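# Close the cardboard box's lid strip and tuck its flaps

## Task

Complete the closing of the cardboard box. Bend the closing strip along the lid's free edge down over the front wall, then push its two side flaps into the side walls so the walls keep the strip in place; a little spring-back is acceptable, but more than that counts only partly. At the end the box must lie flat on the table on one of its two largest faces (base or lid), with its walls upright and locked. A partly finished box may still earn partial credit. If a side flap pushes into or through the top edge of a side wall, the task fails.

## Robot and tools

Robot: two arms, left_arm and right_arm, each ending in a parallel two-finger gripper. The names are labels only; they do not match image sides. left_arm sits on the +y side.

Frame: one shared scene frame in metres. The origin is at table-top height, midway between the arms, roughly 5 to 10 cm behind the near table edge. +x points out over the table, +z points up. Gripper axes: fingers point along the gripper's +z; they open and close along its y. end_effector_position is the point between the finger pads, about 1 cm behind the tips. Reported hand positions can be slightly wrong, worse at long reach.

Row format (used by both motion tools): 16 plain numbers, always for both arms. First left_arm: x, y, z, qw, qx, qy, qz, opening; then the same eight for right_arm. x, y, z is an absolute target position in metres in the scene frame; qw, qx, qy, qz is an absolute target orientation quaternion, w first, in the same frame. Opening runs from -1 (closed) to +1 (fully open, 0.094 m). To keep an arm still, resend its last reported full pose and the opening it should have; to keep an orientation, repeat the same quaternion in every row rather than copying a drifted reported one.

execute_actions(actions): a list of actions run in sequence. Each action is a table of up to 15 rows; each row lasts one control step of 1/30 s, and a short table repeats its final row to fill 15 steps. An empty list just reports the state and images. An action is rejected for both arms if any target lies more than 0.6 m from that gripper's current position along any of its own axes; if the first action fails this, or any action is malformed, nothing runs.

move(target, speed, blocking): target is one 16-number row of absolute poses. Each gripper travels a straight line toward its pose, turning the shorter way; both paths finish together, lasting 0.5 to 10 s (longer ones are cut off at 10 s). speed is the path's top speed in m/s, 0.002 to 0.5, default 0.25; rotation is capped at twice that in rad/s. Paths ignore obstacles and the other arm; grippers lag, stray and may overshoot the speed, especially near full reach. Faster contact and targets set deeper past a surface push harder. Opening is applied at the start. With blocking=false the result comes after 0.5 s while motion continues; other motion commands are refused until a result shows the move ended, so use wait(0) or stop. The added move: line states the outcome (done, off_target, moving, held, fault), active limits (paced = pose clipped; held = steps blocked by a check, after which the arm may jump fast), and each gripper's distance from its target.

wait(seconds): 0 to 10 s; arms keep their last command, a running move continues and the wait ends early when it finishes. stop(): brakes a running move (needs room; fingers keep moving). zoom_image(camera, region): camera is cam_high, cam_low, cam_left_wrist or cam_right_wrist; region is [x0, y0, x1, y1] in image pixels from the top-left, at most 504 by 504. finished_scene(scene): ends the current scene (give its number); irreversible, and the result tells whether the task succeeded.

Control behaviour: each step the commanded pose is clipped to within 70 mm and 16 degrees of the measured pose, then solved by damped inverse kinematics, position before orientation. Far targets take several actions, and after an action the arm stops at its last clipped pose, so keep commanding. Joint friction may leave the gripper up to about 31 mm short, and tiny commands may do nothing. Elbows never fully straighten. Hand target lines show where the controller is driving. A pose unreachable line means the clearance check altered or blocked that arm.

Gripping: grip_measured uses the command scale (the last Joint positions entry gives metres). Readings may be off by about 1 mm per gripper. To hold something, command roughly 0.03 below grip_measured for a firm grip, less for a lighter one. Pad force tops out near 50 to 62 N, weaker on parts under about 2 mm thick.

Results: a state line per arm with position and quaternion, joint positions, joint torques (noisy, offset, nonzero in free air), then images from cam_high, cam_low, cam_left_wrist, cam_right_wrist (each 504x504). Calibration for each camera (K, distortion, T_world_to_cam) is supplied; the fixed cameras can be off by a couple of degrees and millimetres.

Joint ranges (rad), base to gripper: waist -2.618 to 3.054, shoulder 0.000 to 3.142, elbow 0.000 to 3.142, wrist pitch -1.571 to 1.571, wrist yaw -1.571 to 1.571, wrist roll -2.094 to 2.094.

Cautions: the bar under the arm bases and the plate behind it stand up to about 3 cm above the table and give no warning on contact. Do not let the arms collide or press each other. Do not knock anything off the table; avoid drops, slips, slams and hard pushes. Do not drive side flaps into the side walls' top edges. The box must stay in place without the robot holding it, and everything must settle soon after finishing. The simulation keeps running while you compose replies, holding the last command. Sustained loads heat motors: a MOTOR HOT warning appears at 75 °C, at 90 °C that arm is halted for 10 s, and at 100 °C it goes limp and drops; faults are reported as OVER-TEMPERATURE FAULT lines.

Each tool is called after "Emit:" as name(argument=value, ...), one argument or row to a line, values as JSON.

## Session

Emit:
execute_actions(
  actions=[],
)

Scene clock: 0.00 s.
left_arm: end_effector_position=(+0.3842, +0.3147, +0.3939) grip_measured=+1.000 end_effector_quat_wxyz=(+0.696, +0.026, +0.718, +0.002) | right_arm: end_effector_position=(+0.3944, -0.3551, +0.4163) grip_measured=+1.000 end_effector_quat_wxyz=(+0.707, +0.016, +0.707, -0.029)
Joint positions: left_arm=[ 0.017  1.06   1.036  0.012  0.012 -0.007  0.094] | right_arm=[-0.009  1.054  1.06   0.014 -0.005 -0.007  0.094]
Joint velocities: left_arm=[ 0.007  0.002  0.012 -0.037 -0.022 -0.066  0.   ] | right_arm=[-0.007  0.007 -0.007 -0.007  0.022  0.022  0.   ]
Joint torques (N m, as the arm reports them, + toward a larger angle): no reading
Motor temperatures (°C, as the motors report them): left_arm=[27 35 34 34 26 26] | right_arm=[27 33 34 33 27 27]
Hand target (left_arm): +0.384, +0.315, +0.394; +0.696, +0.026, +0.718, +0.002
Hand target (right_arm): +0.394, -0.355, +0.416; +0.707, +0.016, +0.707, -0.029

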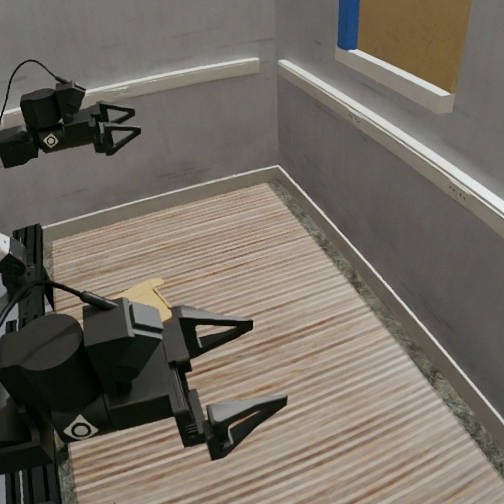

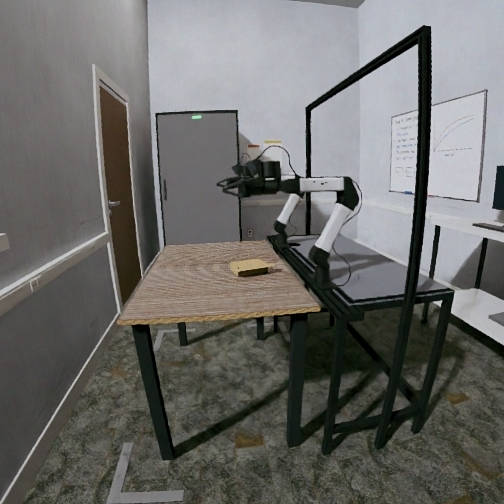

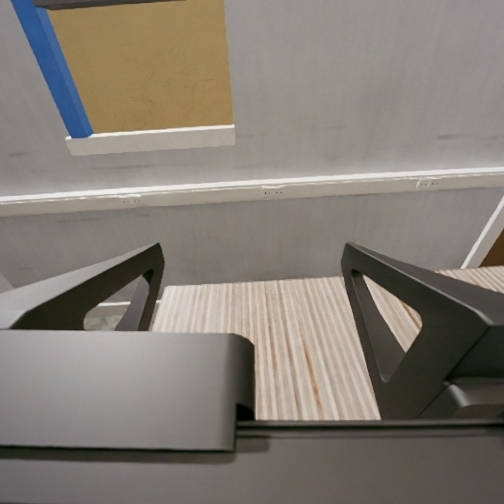

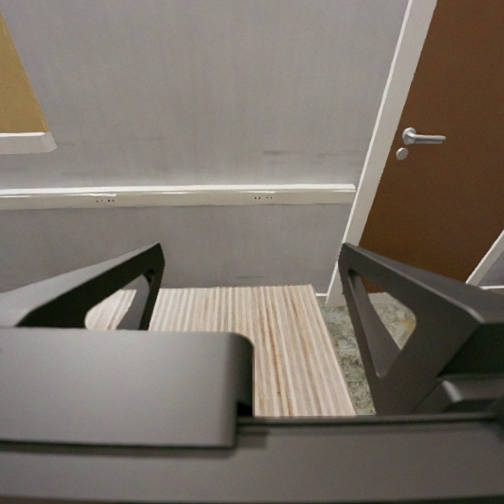

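Emit:
move(
  target=[0.30,0.17,0.24,0,0,1,0,-1, 0.25,-0.25,0.15,0,0,1,0,-1],
  speed=0.35,
)

Emit:
zoom_image(
  camera="cam_high",
  region=[60,240,240,380],
)

Scene clock: 6.40 s.
left_arm: end_effector_position=(+0.3060, +0.1668, +0.2502) grip_measured=-0.983 end_effector_quat_wxyz=(+0.111, -0.004, +0.993, -0.052) | right_arm: end_effector_position=(+0.2582, -0.2495, +0.1451) grip_measured=-0.980 end_effector_quat_wxyz=(+0.008, -0.002, +1.000, +0.007)
Joint positions: left_arm=[-0.444  1.714  1.962 -1.537  0.02  -0.499  0.001] | right_arm=[ 0.374  1.494  1.275 -1.311 -0.013  0.311  0.001]
Joint velocities: left_arm=[-0.002  0.017 -0.012  0.066  0.037 -0.051 -0.   ] | right_arm=[ 0.012 -0.002  0.002  0.007  0.007  0.007 -0.001]
Joint torques (N m, as the arm reports them, + toward a larger angle): left_arm=[-0.5  -6.59  5.25  0.66  0.08 -0.14] | right_arm=[ 0.49 -5.08  7.72  0.41 -0.06  0.02]
Motor temperatures (°C, as the motors report them): left_arm=[27 35 35 36 26 26] | right_arm=[27 33 36 35 27 27]
Hand target (left_arm): +0.300, +0.168, +0.240; +0.086, -0.007, +0.995, -0.046
Hand target (right_arm): +0.256, -0.247, +0.144; -0.001, -0.001, +1.000, +0.009
Off the commanded pose (left_arm): 0.012 m, 14 deg.
Off the commanded pose (right_arm): 0.010 m, 1 deg.
joint sent to its limit (left arm) — the command would take joint 4 (wrist pitch) past its lower limit, so that joint was sent only as far as its limit.
move: off_target (left_arm); limits=paced
camera_calibration (this result's frames):
cam_left_wrist: T_world_to_cam=[[-0.0122288, -0.994858, 0.100536, 0.144639], [-0.919741, 0.050641, 0.389245, 0.181848], [-0.392335, -0.0877073, -0.915631, 0.486217], [0, 0, 0, 1]] pos_world=[0.359782, 0.177331, 0.35987]
cam_right_wrist: T_world_to_cam=[[0.00992169, -0.999731, -0.0209443, -0.252092], [-0.817871, -0.0201641, 0.575049, 0.130738], [-0.575317, 0.0114243, -0.817851, 0.395766], [0, 0, 0, 1]] pos_world=[0.337119, -0.25391, 0.243217]

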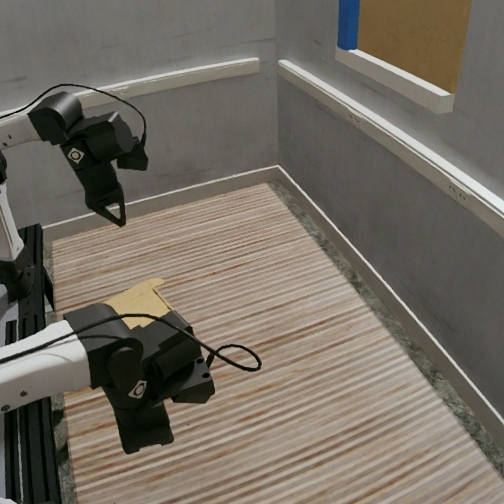

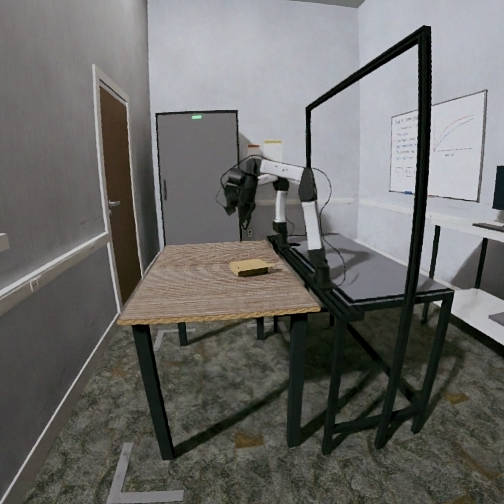

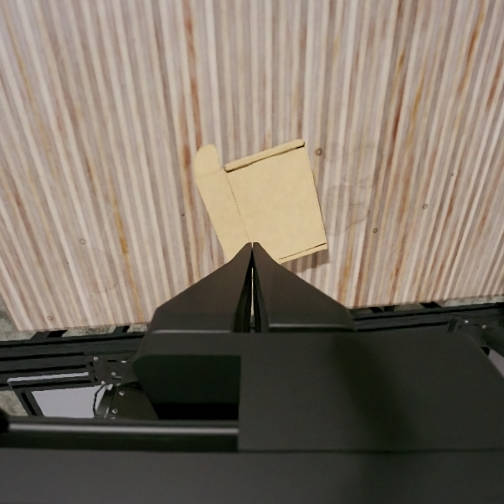

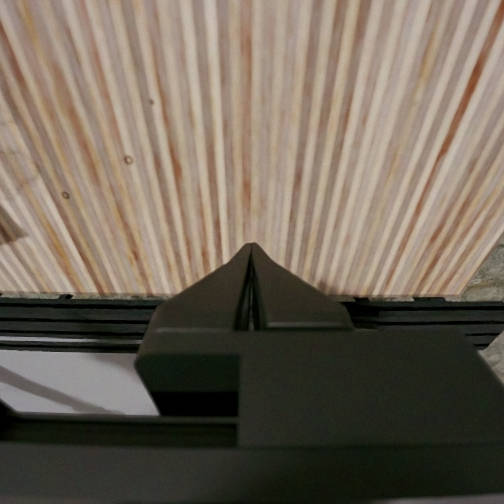

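Region (60, 240, 240, 380) of cam_high's 504x504 image, scaled by 2.800, with more detail than that image has.

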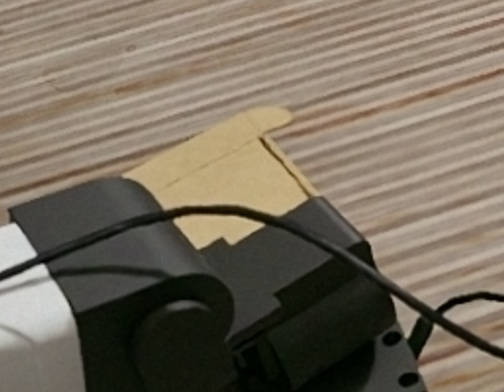

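Emit:
move(
  target=[0.30,0.22,0.24,0.11,0,0.993,-0.05,-1, 0.185,0.04,0.09,0,0,0.966,0.259,-1],
  speed=0.25,
)

Emit:
move(
  target=[0.30,0.22,0.24,0.11,0,0.993,-0.05,-1, 0.185,0.045,0.02,0,0,0.966,0.259,-1],
  speed=0.08,
)

Emit:
move(
  target=[0.30,0.22,0.24,0.11,0,0.993,-0.05,-1, 0.30,0.045,0.025,0,0,0.966,0.259,-1],
  speed=0.06,
)

Scene clock: 23.83 s.
left_arm: end_effector_position=(+0.3015, +0.2179, +0.2360) grip_measured=-0.983 end_effector_quat_wxyz=(+0.101, +0.001, +0.994, -0.044) | right_arm: end_effector_position=(+0.1888, +0.0470, +0.1023) grip_measured=-0.980 end_effector_quat_wxyz=(+0.005, -0.003, +0.962, +0.273)
Joint positions: left_arm=[-0.294  1.615  1.786 -1.491  0.055 -0.343  0.001] | right_arm=[ 1.082  1.721  1.203 -0.548 -0.26   1.079  0.001]
Joint velocities: left_arm=[ 0.002 -0.002  0.002 -0.022 -0.022 -0.022 -0.001] | right_arm=[ 0.012 -0.002 -0.007 -0.081  0.051 -0.022 -0.001]
Joint torques (N m, as the arm reports them, + toward a larger angle): left_arm=[ 0.46 -8.95  5.25  0.95  0.05  0.01] | right_arm=[ 0.26 -7.54  6.17  1.44 -0.14  0.09]
Motor temperatures (°C, as the motors report them): left_arm=[27 37 35 35 26 26] | right_arm=[27 33 37 33 27 27]
Hand target (left_arm): +0.299, +0.220, +0.240; +0.110, -0.000, +0.993, -0.051
Hand target (right_arm): +0.184, +0.043, +0.092; -0.003, +0.000, +0.965, +0.263
Off the commanded pose (left_arm): 0.005 m, 1 deg.
Off the commanded pose (right_arm): 0.015 m, 2 deg.
move: off_target (right_arm)
camera_calibration (this result's frames):
cam_left_wrist: T_world_to_cam=[[-0.0190887, -0.996221, 0.0847272, 0.202876], [-0.911403, 0.0521797, 0.408193, 0.173333], [-0.411071, -0.0694288, -0.908956, 0.476035], [0, 0, 0, 1]] pos_world=[0.357533, 0.226115, 0.344752]
cam_right_wrist: T_world_to_cam=[[0.0145747, -0.848031, -0.529746, 0.0882234], [-0.812846, -0.318583, 0.487633, 0.126652], [-0.582296, 0.423495, -0.693962, 0.286737], [0, 0, 0, 1]] pos_world=[0.268629, -0.00626598, 0.183961]

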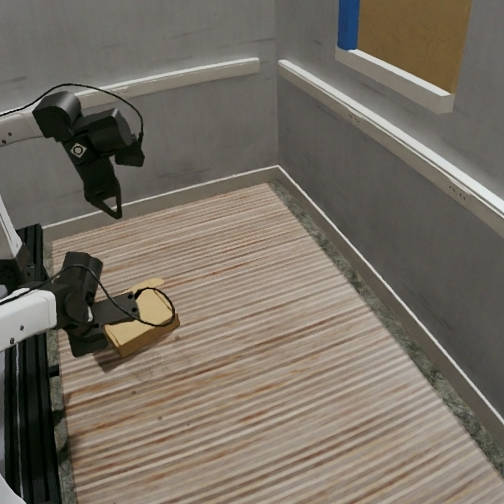

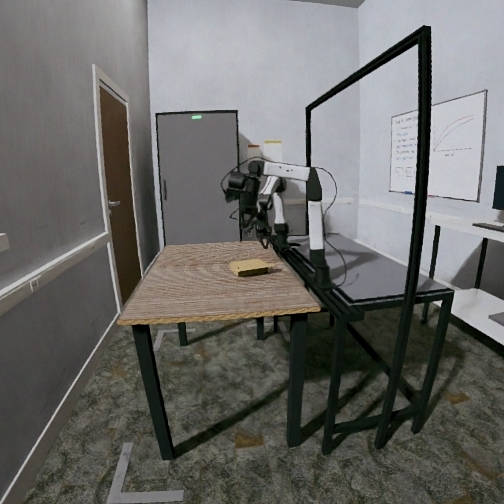

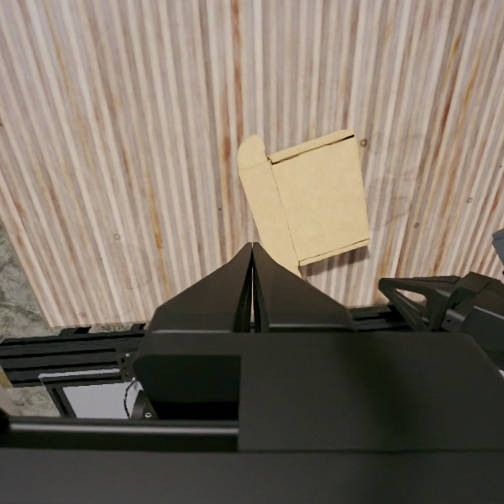

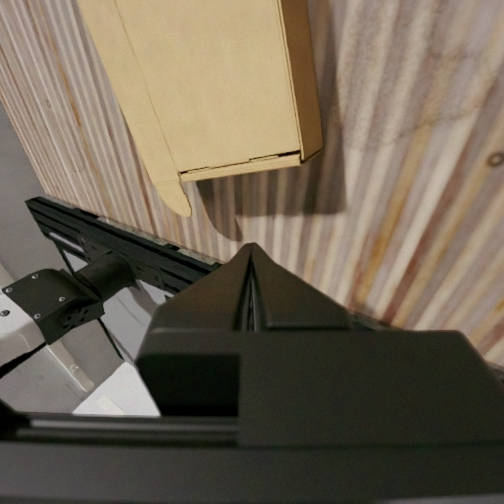

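Scene clock: 25.40 s.
left_arm: end_effector_position=(+0.3015, +0.2179, +0.2360) grip_measured=-0.983 end_effector_quat_wxyz=(+0.101, +0.001, +0.994, -0.044) | right_arm: end_effector_position=(+0.1913, +0.0525, +0.0333) grip_measured=-0.980 end_effector_quat_wxyz=(+0.006, -0.003, +0.962, +0.275)
Joint positions: left_arm=[-0.294  1.615  1.786 -1.491  0.055 -0.343  0.001] | right_arm=[ 1.082  1.851  1.063 -0.273 -0.26   1.079  0.001]
Joint velocities: left_arm=[-0.012  0.007 -0.002  0.022 -0.051 -0.037 -0.001] | right_arm=[ 0.017 -0.007 -0.002  0.095 -0.022 -0.037 -0.001]
Joint torques (N m, as the arm reports them, + toward a larger angle): left_arm=[ 0.32 -8.66  5.47  0.92  0.04 -0.04] | right_arm=[ 0.4  -7.85  5.12  1.44 -0.02  0.1 ]
Motor temperatures (°C, as the motors report them): left_arm=[27 37 35 35 26 26] | right_arm=[27 34 37 34 27 27]
Hand target (left_arm): +0.300, +0.220, +0.240; +0.110, +0.000, +0.993, -0.050
Hand target (right_arm): +0.185, +0.045, +0.020; -0.000, -0.000, +0.966, +0.259
Off the commanded pose (left_arm): 0.005 m, 1 deg.
Off the commanded pose (right_arm): 0.016 m, 2 deg.
move: off_target (right_arm)
camera_calibration (this result's frames):
cam_left_wrist: T_world_to_cam=[[-0.0190887, -0.996221, 0.0847272, 0.202876], [-0.911403, 0.0521797, 0.408193, 0.173333], [-0.411071, -0.0694288, -0.908956, 0.476035], [0, 0, 0, 1]] pos_world=[0.357533, 0.226115, 0.344752]
cam_right_wrist: T_world_to_cam=[[0.0158992, -0.845878, -0.533139, 0.0559749], [-0.814314, -0.320364, 0.484004, 0.164592], [-0.580207, 0.426447, -0.693904, 0.237389], [0, 0, 0, 1]] pos_world=[0.270875, -0.00115643, 0.114904]

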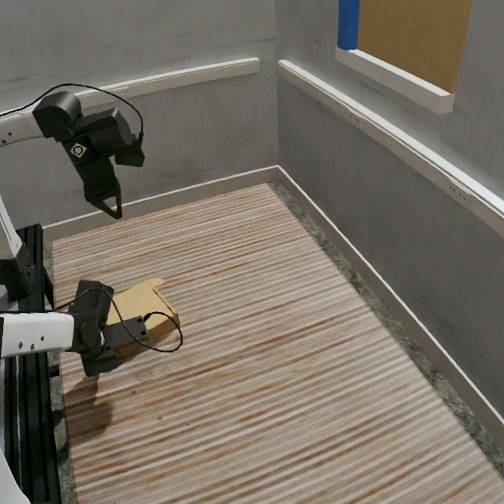

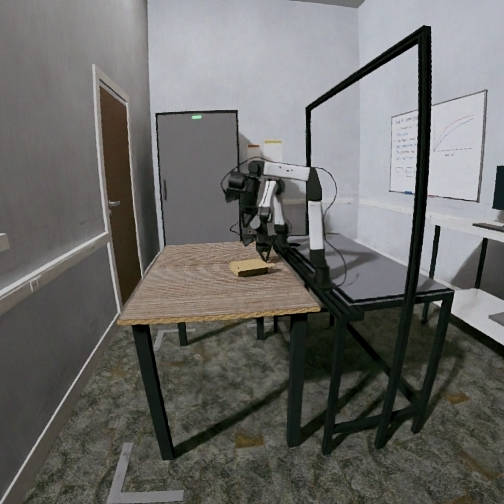

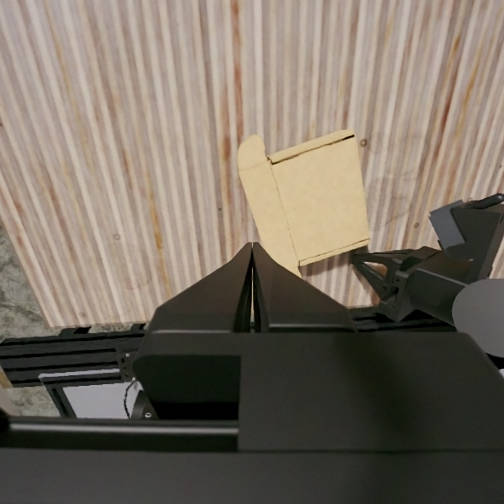

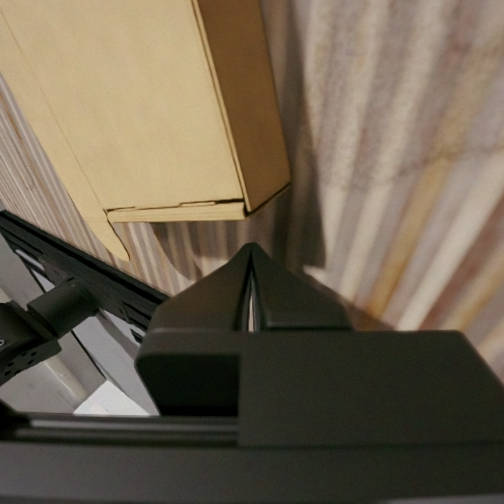

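Scene clock: 27.53 s.
left_arm: end_effector_position=(+0.3015, +0.2179, +0.2360) grip_measured=-0.983 end_effector_quat_wxyz=(+0.101, +0.001, +0.994, -0.044) | right_arm: end_effector_position=(+0.2988, +0.0413, +0.0256) grip_measured=-0.980 end_effector_quat_wxyz=(+0.007, +0.004, +0.966, +0.259)
Joint positions: left_arm=[-0.294  1.615  1.786 -1.491  0.055 -0.343  0.001] | right_arm=[ 0.847  2.076  1.391 -0.467 -0.343  0.865  0.001]
Joint velocities: left_arm=[ 0.012  0.007 -0.007 -0.007 -0.037 -0.022 -0.   ] | right_arm=[ 0.007 -0.007 -0.002 -0.022 -0.051 -0.007 -0.   ]
Joint torques (N m, as the arm reports them, + toward a larger angle): left_arm=[ 0.37 -8.63  5.5   0.93  0.05 -0.02] | right_arm=[-0.63 -9.53  9.12  1.17 -0.24 -0.1 ]
Motor temperatures (°C, as the motors report them): left_arm=[27 38 36 35 26 26] | right_arm=[27 34 37 34 27 27]
Hand target (left_arm): +0.300, +0.220, +0.240; +0.110, +0.000, +0.993, -0.050
Hand target (right_arm): +0.301, +0.043, +0.024; +0.002, -0.000, +0.966, +0.258
Off the commanded pose (left_arm): 0.005 m, 1 deg.
Off the commanded pose (right_arm): 0.004 m, 1 deg.
move: done
camera_calibration (this result's frames):
cam_left_wrist: T_world_to_cam=[[-0.0190887, -0.996221, 0.0847272, 0.202876], [-0.911403, 0.0521797, 0.408193, 0.173333], [-0.411071, -0.0694288, -0.908956, 0.476035], [0, 0, 0, 1]] pos_world=[0.357533, 0.226115, 0.344752]
cam_right_wrist: T_world_to_cam=[[0.00288087, -0.862633, -0.505822, 0.0445916], [-0.817302, -0.293489, 0.495865, 0.251668], [-0.576203, 0.41198, -0.705877, 0.29888], [0, 0, 0, 1]] pos_world=[0.377776, -0.0108048, 0.108735]

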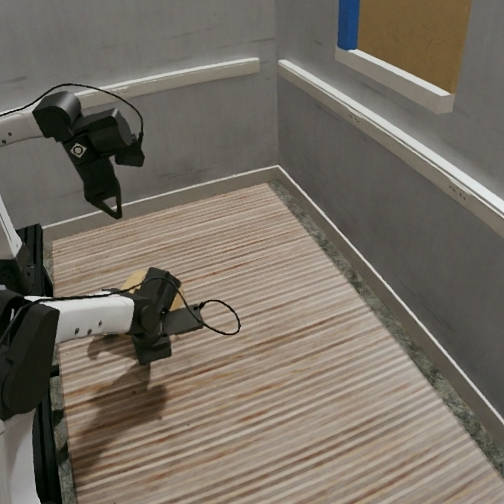

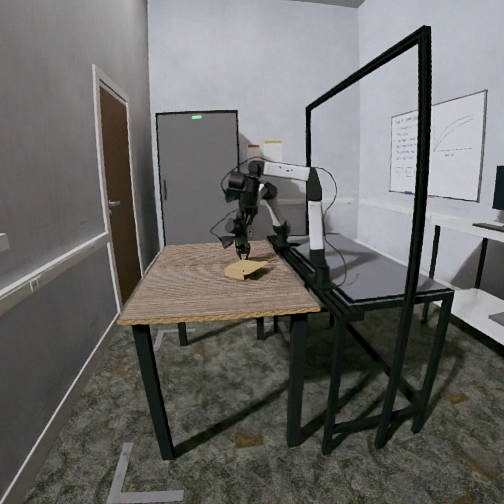

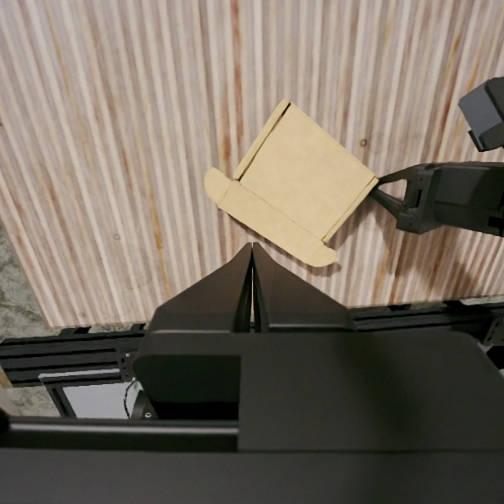

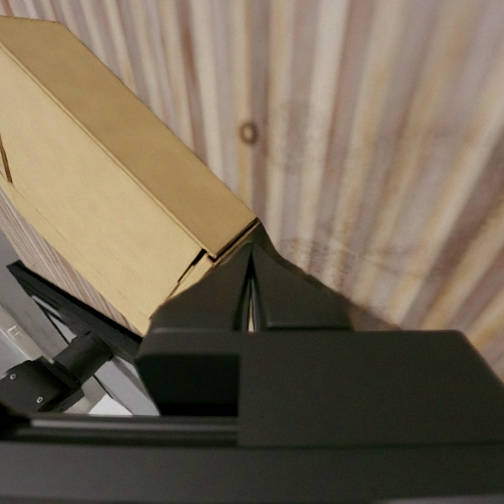

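Emit:
move(
  target=[0.30,0.22,0.24,0.11,0,0.993,-0.05,-1, 0.365,0.085,0.025,0,0,0.966,0.259,-1],
  speed=0.06,
)

Scene clock: 33.47 s.
left_arm: end_effector_position=(+0.3015, +0.2179, +0.2360) grip_measured=-0.983 end_effector_quat_wxyz=(+0.101, +0.001, +0.994, -0.044) | right_arm: end_effector_position=(+0.3620, +0.0836, +0.0271) grip_measured=-0.980 end_effector_quat_wxyz=(+0.004, +0.002, +0.966, +0.259)
Joint positions: left_arm=[-0.294  1.615  1.786 -1.491  0.055 -0.343  0.001] | right_arm=[ 0.815  2.358  1.876 -0.685 -0.361  0.829  0.001]
Joint velocities: left_arm=[-0.007 -0.007 -0.017 -0.007  0.007 -0.095 -0.   ] | right_arm=[-0.002  0.012 -0.007  0.022 -0.007  0.051 -0.001]
Joint torques (N m, as the arm reports them, + toward a larger angle): left_arm=[ 0.32 -8.61  5.48  0.93  0.04 -0.04] | right_arm=[ -0.54 -11.66   9.55   1.11  -0.22  -0.05]
Motor temperatures (°C, as the motors report them): left_arm=[27 39 36 35 26 26] | right_arm=[27 36 38 34 27 27]
Hand target (left_arm): +0.300, +0.220, +0.240; +0.110, +0.000, +0.993, -0.050
Hand target (right_arm): +0.365, +0.084, +0.024; +0.001, +0.000, +0.966, +0.259
Off the commanded pose (left_arm): 0.005 m, 1 deg.
Off the commanded pose (right_arm): 0.004 m, 1 deg.
move: done
camera_calibration (this result's frames):
cam_left_wrist: T_world_to_cam=[[-0.0190887, -0.996221, 0.0847272, 0.202876], [-0.911403, 0.0521797, 0.408193, 0.173333], [-0.411071, -0.0694288, -0.908956, 0.476035], [0, 0, 0, 1]] pos_world=[0.357533, 0.226115, 0.344752]
cam_right_wrist: T_world_to_cam=[[0.00497754, -0.862377, -0.506243, 0.080919], [-0.813831, -0.297668, 0.499072, 0.314009], [-0.58108, 0.409512, -0.703311, 0.320827], [0, 0, 0, 1]] pos_world=[0.441574, 0.0318706, 0.109893]

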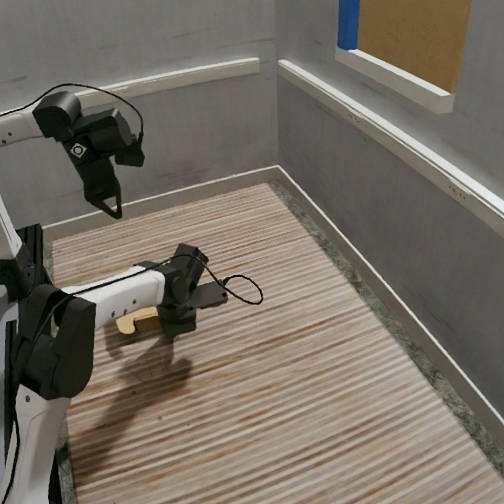

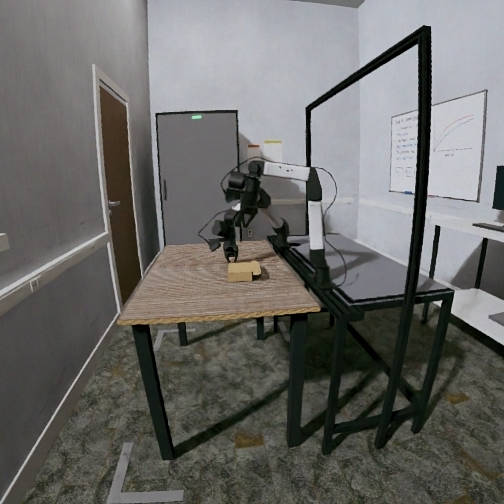

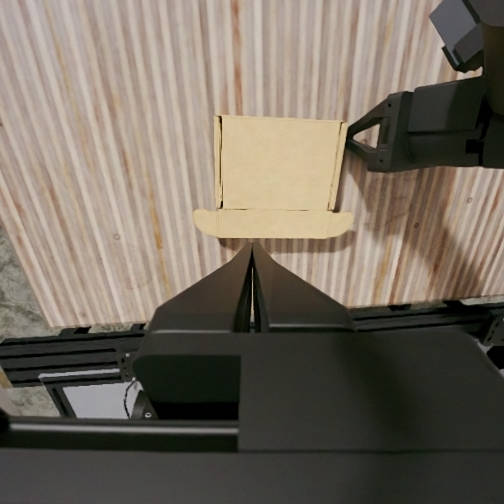

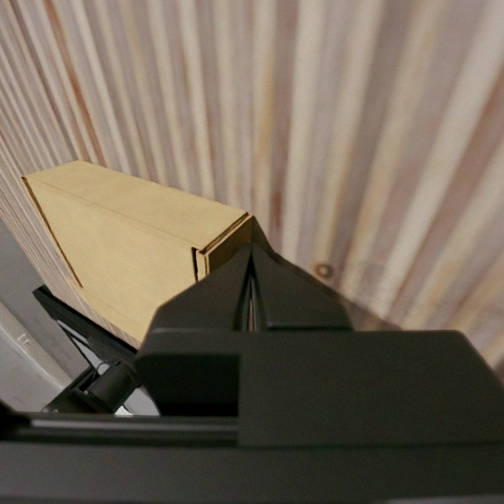

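Emit:
move(
  target=[0.328,0.285,0.09,0,0.707,0.707,0,0.2, 0.30,-0.16,0.10,0,0,0.9455,0.3256,0],
  speed=0.3,
)

Emit:
move(
  target=[0.328,0.285,0.012,0,0.707,0.707,0,0.2, 0.30,-0.16,0.10,0,0,0.9455,0.3256,0],
  speed=0.08,
)

Emit:
move(
  target=[0.328,0.095,0.02,0,0.707,0.707,0,0.2, 0.30,-0.16,0.10,0,0,0.9455,0.3256,0],
  speed=0.07,
)

Scene clock: 43.33 s.
left_arm: end_effector_position=(+0.3247, +0.2794, +0.0992) grip_measured=+0.198 end_effector_quat_wxyz=(+0.013, +0.708, +0.707, +0.000) | right_arm: end_effector_position=(+0.3102, -0.1582, +0.1044) grip_measured=-0.002 end_effector_quat_wxyz=(+0.015, -0.002, +0.947, +0.322)
Joint positions: left_arm=[-0.11   1.768  1.425 -1.182  0.059  1.421  0.056] | right_arm=[ 0.289  1.659  1.131 -0.814 -0.632  0.293  0.047]
Joint velocities: left_arm=[ 0.002 -0.007  0.002  0.037  0.037  0.066 -0.   ] | right_arm=[ 0.017 -0.002  0.002 -0.051 -0.007 -0.022  0.   ]
Joint torques (N m, as the arm reports them, + toward a larger angle): left_arm=[ 0.67 -7.26  5.4   0.48 -0.04 -0.04] | right_arm=[-0.77 -8.05  5.12  0.77 -0.32 -0.11]
Motor temperatures (°C, as the motors report them): left_arm=[27 40 36 35 26 26] | right_arm=[27 39 39 34 27 27]
Hand target (left_arm): +0.324, +0.286, +0.090; +0.001, +0.706, +0.708, -0.000
Hand target (right_arm): +0.300, -0.162, +0.100; +0.004, -0.001, +0.947, +0.322
Off the commanded pose (left_arm): 0.011 m, 2 deg.
Off the commanded pose (right_arm): 0.011 m, 2 deg.
move: off_target (left_arm, right_arm)
camera_calibration (this result's frames):
cam_left_wrist: T_world_to_cam=[[-0.999753, 0.0101002, -0.0197953, 0.323826], [-0.0029866, 0.821608, 0.570046, -0.278847], [0.0220216, 0.569964, -0.821375, 0.0374744], [0, 0, 0, 1]] pos_world=[0.322088, 0.204473, 0.196146]
cam_right_wrist: T_world_to_cam=[[0.0206151, -0.78933, -0.613623, -0.0703581], [-0.824148, -0.360874, 0.43652, 0.161068], [-0.565998, 0.496718, -0.657964, 0.448493], [0, 0, 0, 1]] pos_world=[0.388041, -0.220185, 0.18161]

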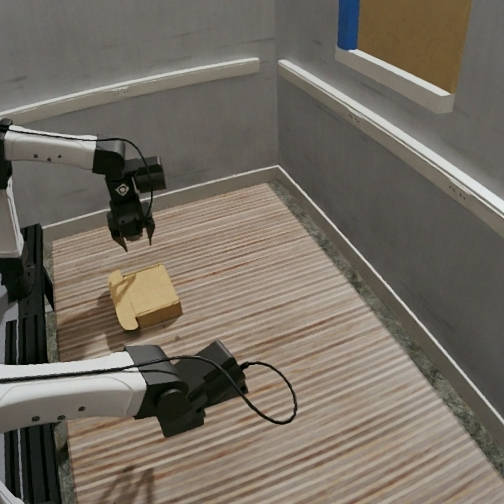

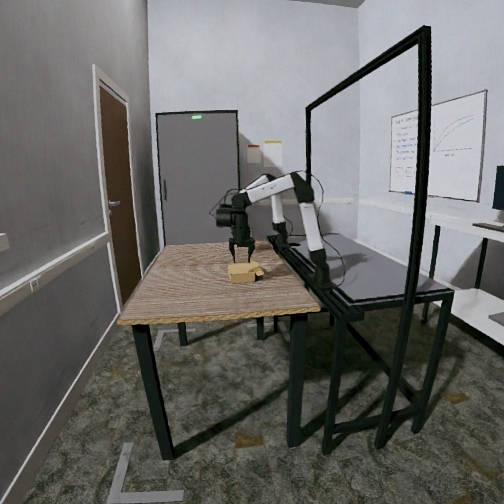

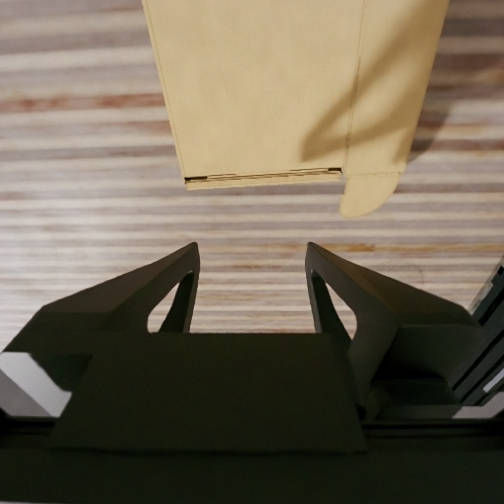

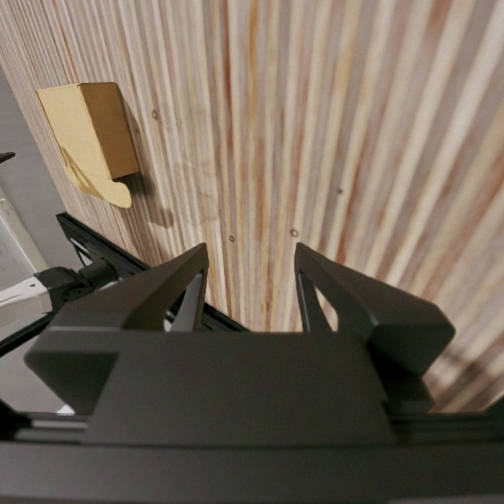

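Scene clock: 44.93 s.
left_arm: end_effector_position=(+0.3290, +0.2826, +0.0212) grip_measured=+0.198 end_effector_quat_wxyz=(+0.011, +0.707, +0.707, -0.000) | right_arm: end_effector_position=(+0.3096, -0.1570, +0.1052) grip_measured=-0.002 end_effector_quat_wxyz=(+0.014, -0.003, +0.945, +0.326)
Joint positions: left_arm=[-0.11   1.866  1.229 -0.892  0.056  1.421  0.056] | right_arm=[ 0.289  1.659  1.131 -0.815 -0.641  0.293  0.047]
Joint velocities: left_arm=[-0.027 -0.007  0.002  0.037 -0.066 -0.022 -0.   ] | right_arm=[-0.007 -0.007 -0.017 -0.051  0.007  0.037  0.   ]
Joint torques (N m, as the arm reports them, + toward a larger angle): left_arm=[-0.55 -7.86  5.09  0.47 -0.06 -0.12] | right_arm=[-0.64 -7.77  5.41  0.8  -0.38 -0.06]
Motor temperatures (°C, as the motors report them): left_arm=[27 40 36 35 26 26] | right_arm=[27 39 39 34 27 27]
Hand target (left_arm): +0.326, +0.285, +0.012; -0.000, +0.707, +0.707, -0.000
Hand target (right_arm): +0.300, -0.160, +0.100; +0.000, -0.000, +0.945, +0.326
Off the commanded pose (left_arm): 0.010 m, 1 deg.
Off the commanded pose (right_arm): 0.011 m, 2 deg.
move: off_target (right_arm)
camera_calibration (this result's frames):
cam_left_wrist: T_world_to_cam=[[-0.999822, 0.00992603, -0.0160199, 0.326558], [-0.00103859, 0.819741, 0.572734, -0.237194], [0.0188172, 0.572649, -0.819585, -0.0282718], [0, 0, 0, 1]] pos_world=[0.326785, 0.207386, 0.117909]
cam_right_wrist: T_world_to_cam=[[0.0209753, -0.783963, -0.620454, -0.0674216], [-0.822401, -0.366426, 0.435188, 0.159373], [-0.568522, 0.501133, -0.652417, 0.449074], [0, 0, 0, 1]] pos_world=[0.387791, -0.219504, 0.181795]

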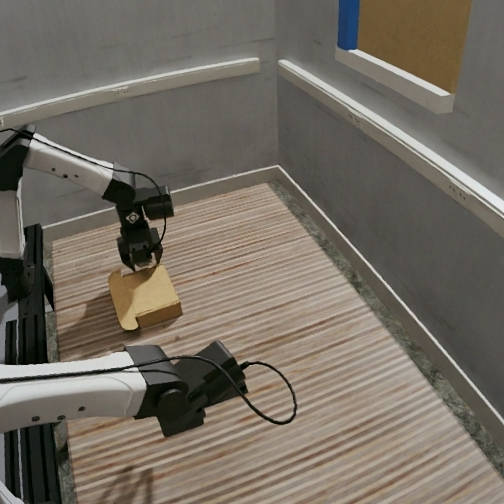

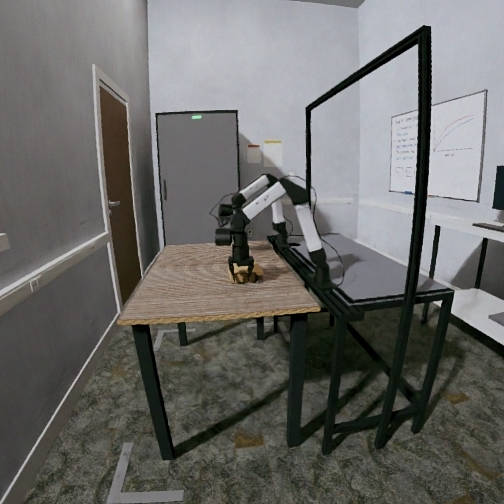

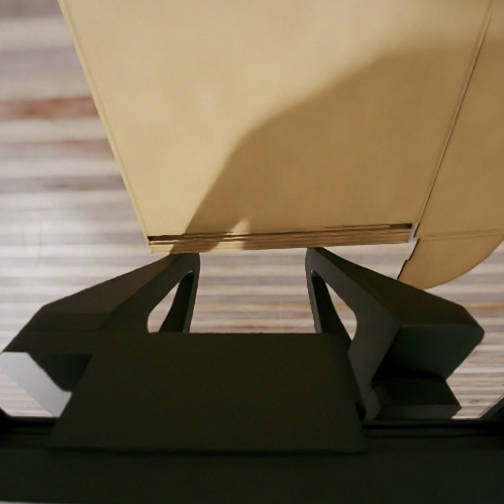

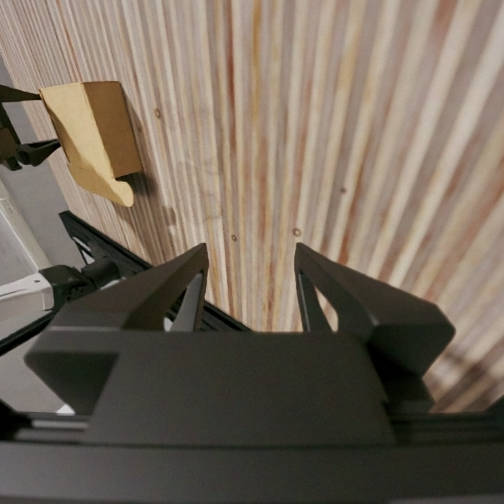

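Scene clock: 48.03 s.
left_arm: end_effector_position=(+0.3318, +0.0930, +0.0222) grip_measured=+0.198 end_effector_quat_wxyz=(+0.011, +0.710, +0.704, -0.002) | right_arm: end_effector_position=(+0.3096, -0.1571, +0.1052) grip_measured=-0.002 end_effector_quat_wxyz=(+0.014, -0.003, +0.945, +0.326)
Joint positions: left_arm=[-0.583  2.125  1.646 -1.03   0.035  0.955  0.056] | right_arm=[ 0.289  1.659  1.131 -0.815 -0.641  0.293  0.047]
Joint velocities: left_arm=[ 0.002 -0.017  0.012 -0.066 -0.037 -0.051 -0.   ] | right_arm=[ 0.002 -0.002 -0.002 -0.037  0.066 -0.007  0.   ]
Joint torques (N m, as the arm reports them, + toward a larger angle): left_arm=[ -0.36 -10.34   7.71   0.22  -0.05  -0.14] | right_arm=[-0.53 -7.65  5.18  0.76 -0.41 -0.09]
Motor temperatures (°C, as the motors report them): left_arm=[27 40 36 34 26 26] | right_arm=[27 39 39 34 27 27]
Hand target (left_arm): +0.331, +0.096, +0.019; -0.003, +0.707, +0.707, +0.002
Hand target (right_arm): +0.300, -0.160, +0.100; -0.000, +0.000, +0.945, +0.326
Off the commanded pose (left_arm): 0.005 m, 1 deg.
Off the commanded pose (right_arm): 0.011 m, 2 deg.
move: off_target (right_arm)
camera_calibration (this result's frames):
cam_left_wrist: T_world_to_cam=[[-0.999758, 0.0173879, -0.013455, 0.330444], [0.00661131, 0.821423, 0.570281, -0.0849139], [0.0209683, 0.570054, -0.821339, 0.0806785], [0, 0, 0, 1]] pos_world=[0.329234, 0.0180133, 0.119135]
cam_right_wrist: T_world_to_cam=[[0.0207433, -0.784017, -0.620393, -0.0673875], [-0.82224, -0.366386, 0.435526, 0.159231], [-0.568763, 0.501078, -0.65225, 0.449077], [0, 0, 0, 1]] pos_world=[0.387743, -0.219515, 0.181754]

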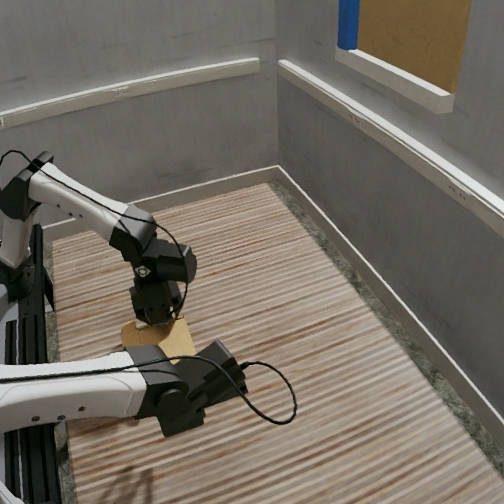

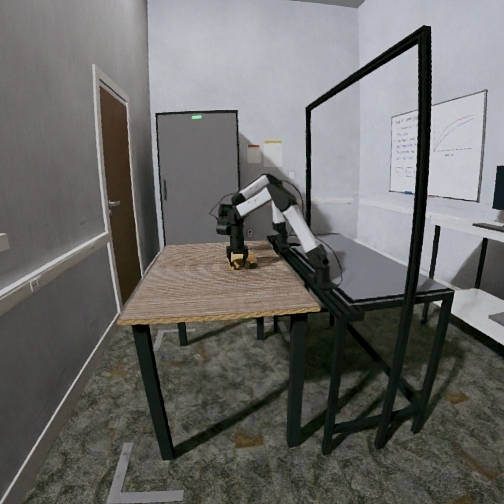

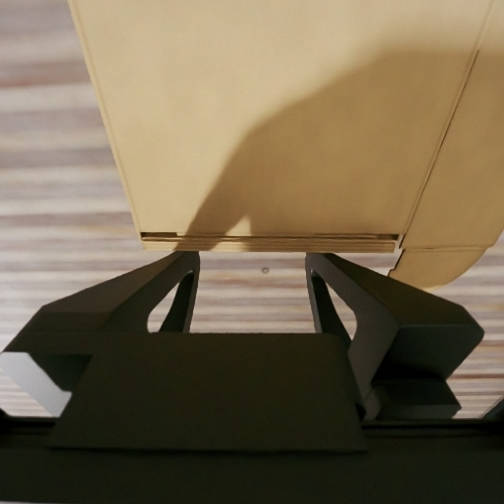

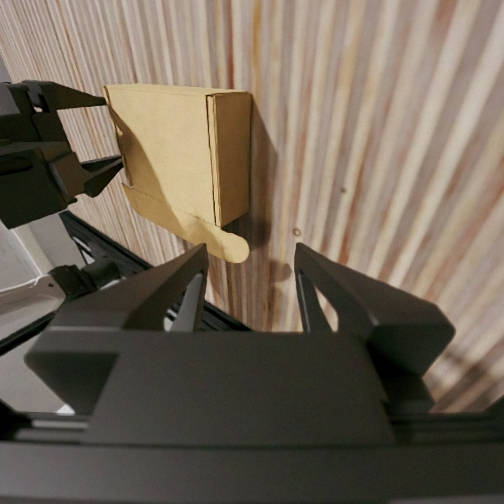

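Emit:
move(
  target=[0.31,0.13,0.10,0,0.38,0.92,-0.1,0.2, 0.250,-0.075,0.095,0,0,0.9455,0.3256,0.2],
  speed=0.2,
)

Emit:
move(
  target=[0.246,0.082,0.075,0,0,0.9455,-0.3256,0.2, 0.250,-0.075,0.078,0,0,0.9455,0.3256,0.2],
  speed=0.2,
)

Scene clock: 62.17 s.
left_arm: end_effector_position=(+0.3160, +0.1233, +0.0934) grip_measured=+0.198 end_effector_quat_wxyz=(+0.003, +0.389, +0.916, -0.097) | right_arm: end_effector_position=(+0.2567, -0.0695, +0.1007) grip_measured=+0.198 end_effector_quat_wxyz=(+0.001, -0.003, +0.943, +0.334)
Joint positions: left_arm=[-0.455  1.948  1.647 -1.207  0.224  0.305  0.056] | right_arm=[ 0.62   1.575  0.996 -0.565 -0.56   0.673  0.056]
Joint velocities: left_arm=[-0.007 -0.007  0.022  0.037  0.022 -0.081  0.001] | right_arm=[-0.012 -0.012  0.002  0.022 -0.022 -0.022  0.001]
Joint torques (N m, as the arm reports them, + toward a larger angle): left_arm=[  0.48 -12.46   6.09   0.26   0.2   -0.18] | right_arm=[ 0.43 -7.81  5.41  1.33 -0.16  0.  ]
Motor temperatures (°C, as the motors report them): left_arm=[27 44 38 34 26 26] | right_arm=[27 39 38 33 27 27]
Hand target (left_arm): +0.311, +0.128, +0.101; +0.000, +0.380, +0.920, -0.101
Hand target (right_arm): +0.250, -0.073, +0.096; -0.002, +0.000, +0.945, +0.328
Off the commanded pose (left_arm): 0.011 m, 1 deg.
Off the commanded pose (right_arm): 0.010 m, 1 deg.
move: off_target (left_arm)
camera_calibration (this result's frames):
cam_left_wrist: T_world_to_cam=[[-0.71994, -0.672241, 0.172564, 0.294337], [-0.520144, 0.687228, 0.507118, 0.0385063], [-0.459496, 0.275337, -0.844425, 0.312551], [0, 0, 0, 1]] pos_world=[0.37555, 0.0853461, 0.193607]
cam_right_wrist: T_world_to_cam=[[0.0115811, -0.773488, -0.633705, 0.00399281], [-0.808211, -0.380403, 0.449542, 0.143813], [-0.588779, 0.506961, -0.629547, 0.375471], [0, 0, 0, 1]] pos_world=[0.337254, -0.132554, 0.174257]

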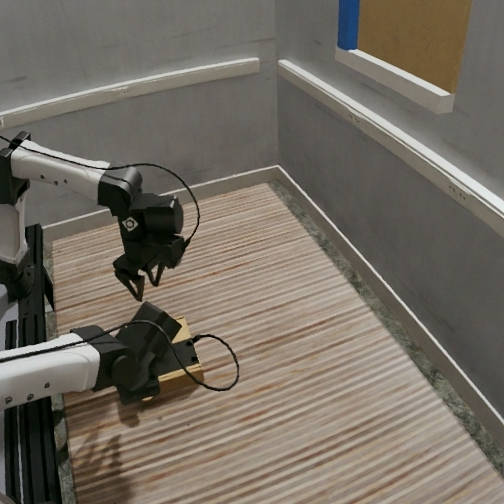

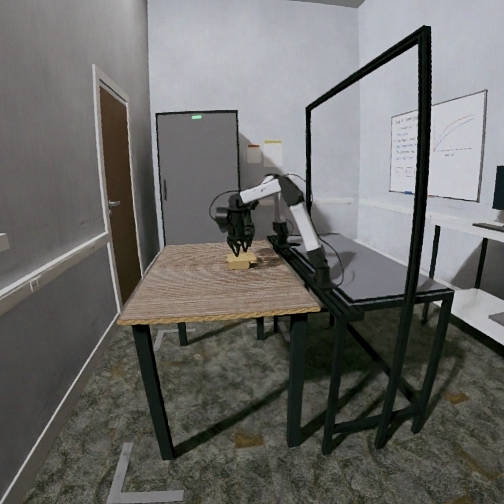

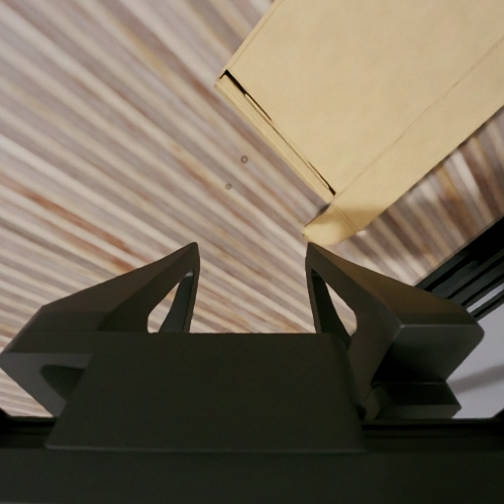

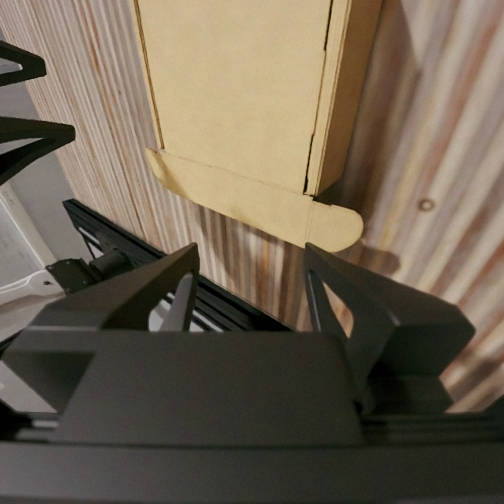

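Scene clock: 65.07 s.
left_arm: end_effector_position=(+0.2495, +0.0834, +0.0716) grip_measured=+0.199 end_effector_quat_wxyz=(-0.007, -0.000, +0.949, -0.316) | right_arm: end_effector_position=(+0.2570, -0.0703, +0.0906) grip_measured=+0.198 end_effector_quat_wxyz=(+0.011, -0.005, +0.941, +0.337)
Joint positions: left_arm=[-0.487  1.614  0.987 -0.55   0.582 -0.64   0.056] | right_arm=[ 0.62   1.575  0.947 -0.493 -0.554  0.673  0.056]
Joint velocities: left_arm=[-0.022  0.017 -0.007  0.007  0.007 -0.037 -0.001] | right_arm=[-0.012 -0.017  0.007 -0.022 -0.051  0.022 -0.001]
Joint torques (N m, as the arm reports them, + toward a larger angle): left_arm=[-0.89 -9.46  5.6   1.12  0.3  -0.11] | right_arm=[ 0.19 -6.07  5.14  1.33 -0.19  0.04]
Motor temperatures (°C, as the motors report them): left_arm=[27 45 37 34 26 26] | right_arm=[27 39 38 34 27 27]
Hand target (left_arm): +0.245, +0.082, +0.076; -0.003, +0.002, +0.946, -0.325
Hand target (right_arm): +0.250, -0.075, +0.078; -0.000, -0.000, +0.946, +0.325
Off the commanded pose (left_arm): 0.005 m, 1 deg.
Off the commanded pose (right_arm): 0.015 m, 2 deg.
move: off_target (right_arm)
camera_calibration (this result's frames):
cam_left_wrist: T_world_to_cam=[[-0.00448547, -0.800296, 0.599589, 0.0249947], [-0.803556, 0.359775, 0.474195, 0.142856], [-0.595213, -0.479676, -0.644696, 0.3571], [0, 0, 0, 1]] pos_world=[0.327456, 0.139899, 0.147493]
cam_right_wrist: T_world_to_cam=[[0.0232474, -0.768984, -0.638845, -0.00523188], [-0.818423, -0.381627, 0.429586, 0.152701], [-0.574145, 0.512859, -0.638227, 0.36711], [0, 0, 0, 1]] pos_world=[0.33587, -0.134024, 0.165359]

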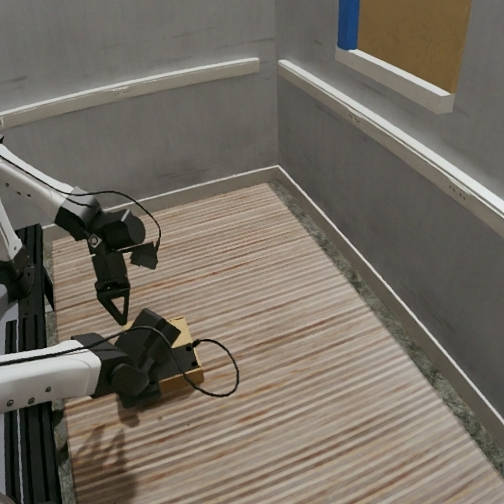

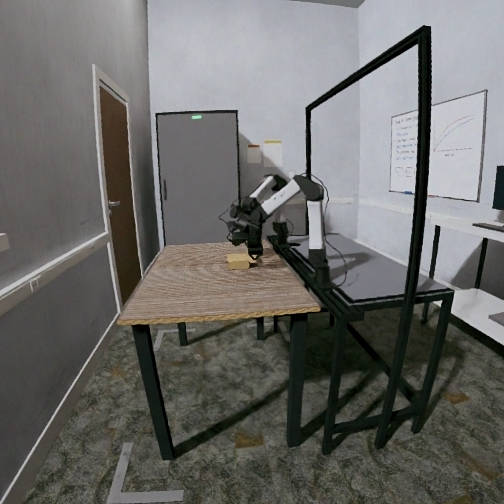

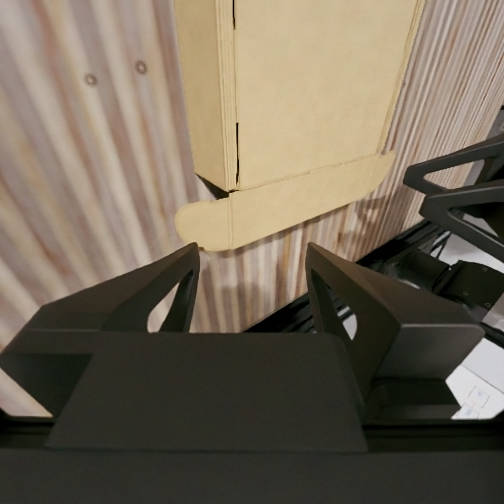

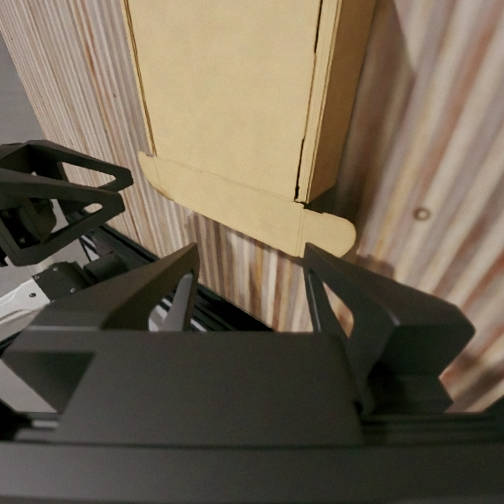

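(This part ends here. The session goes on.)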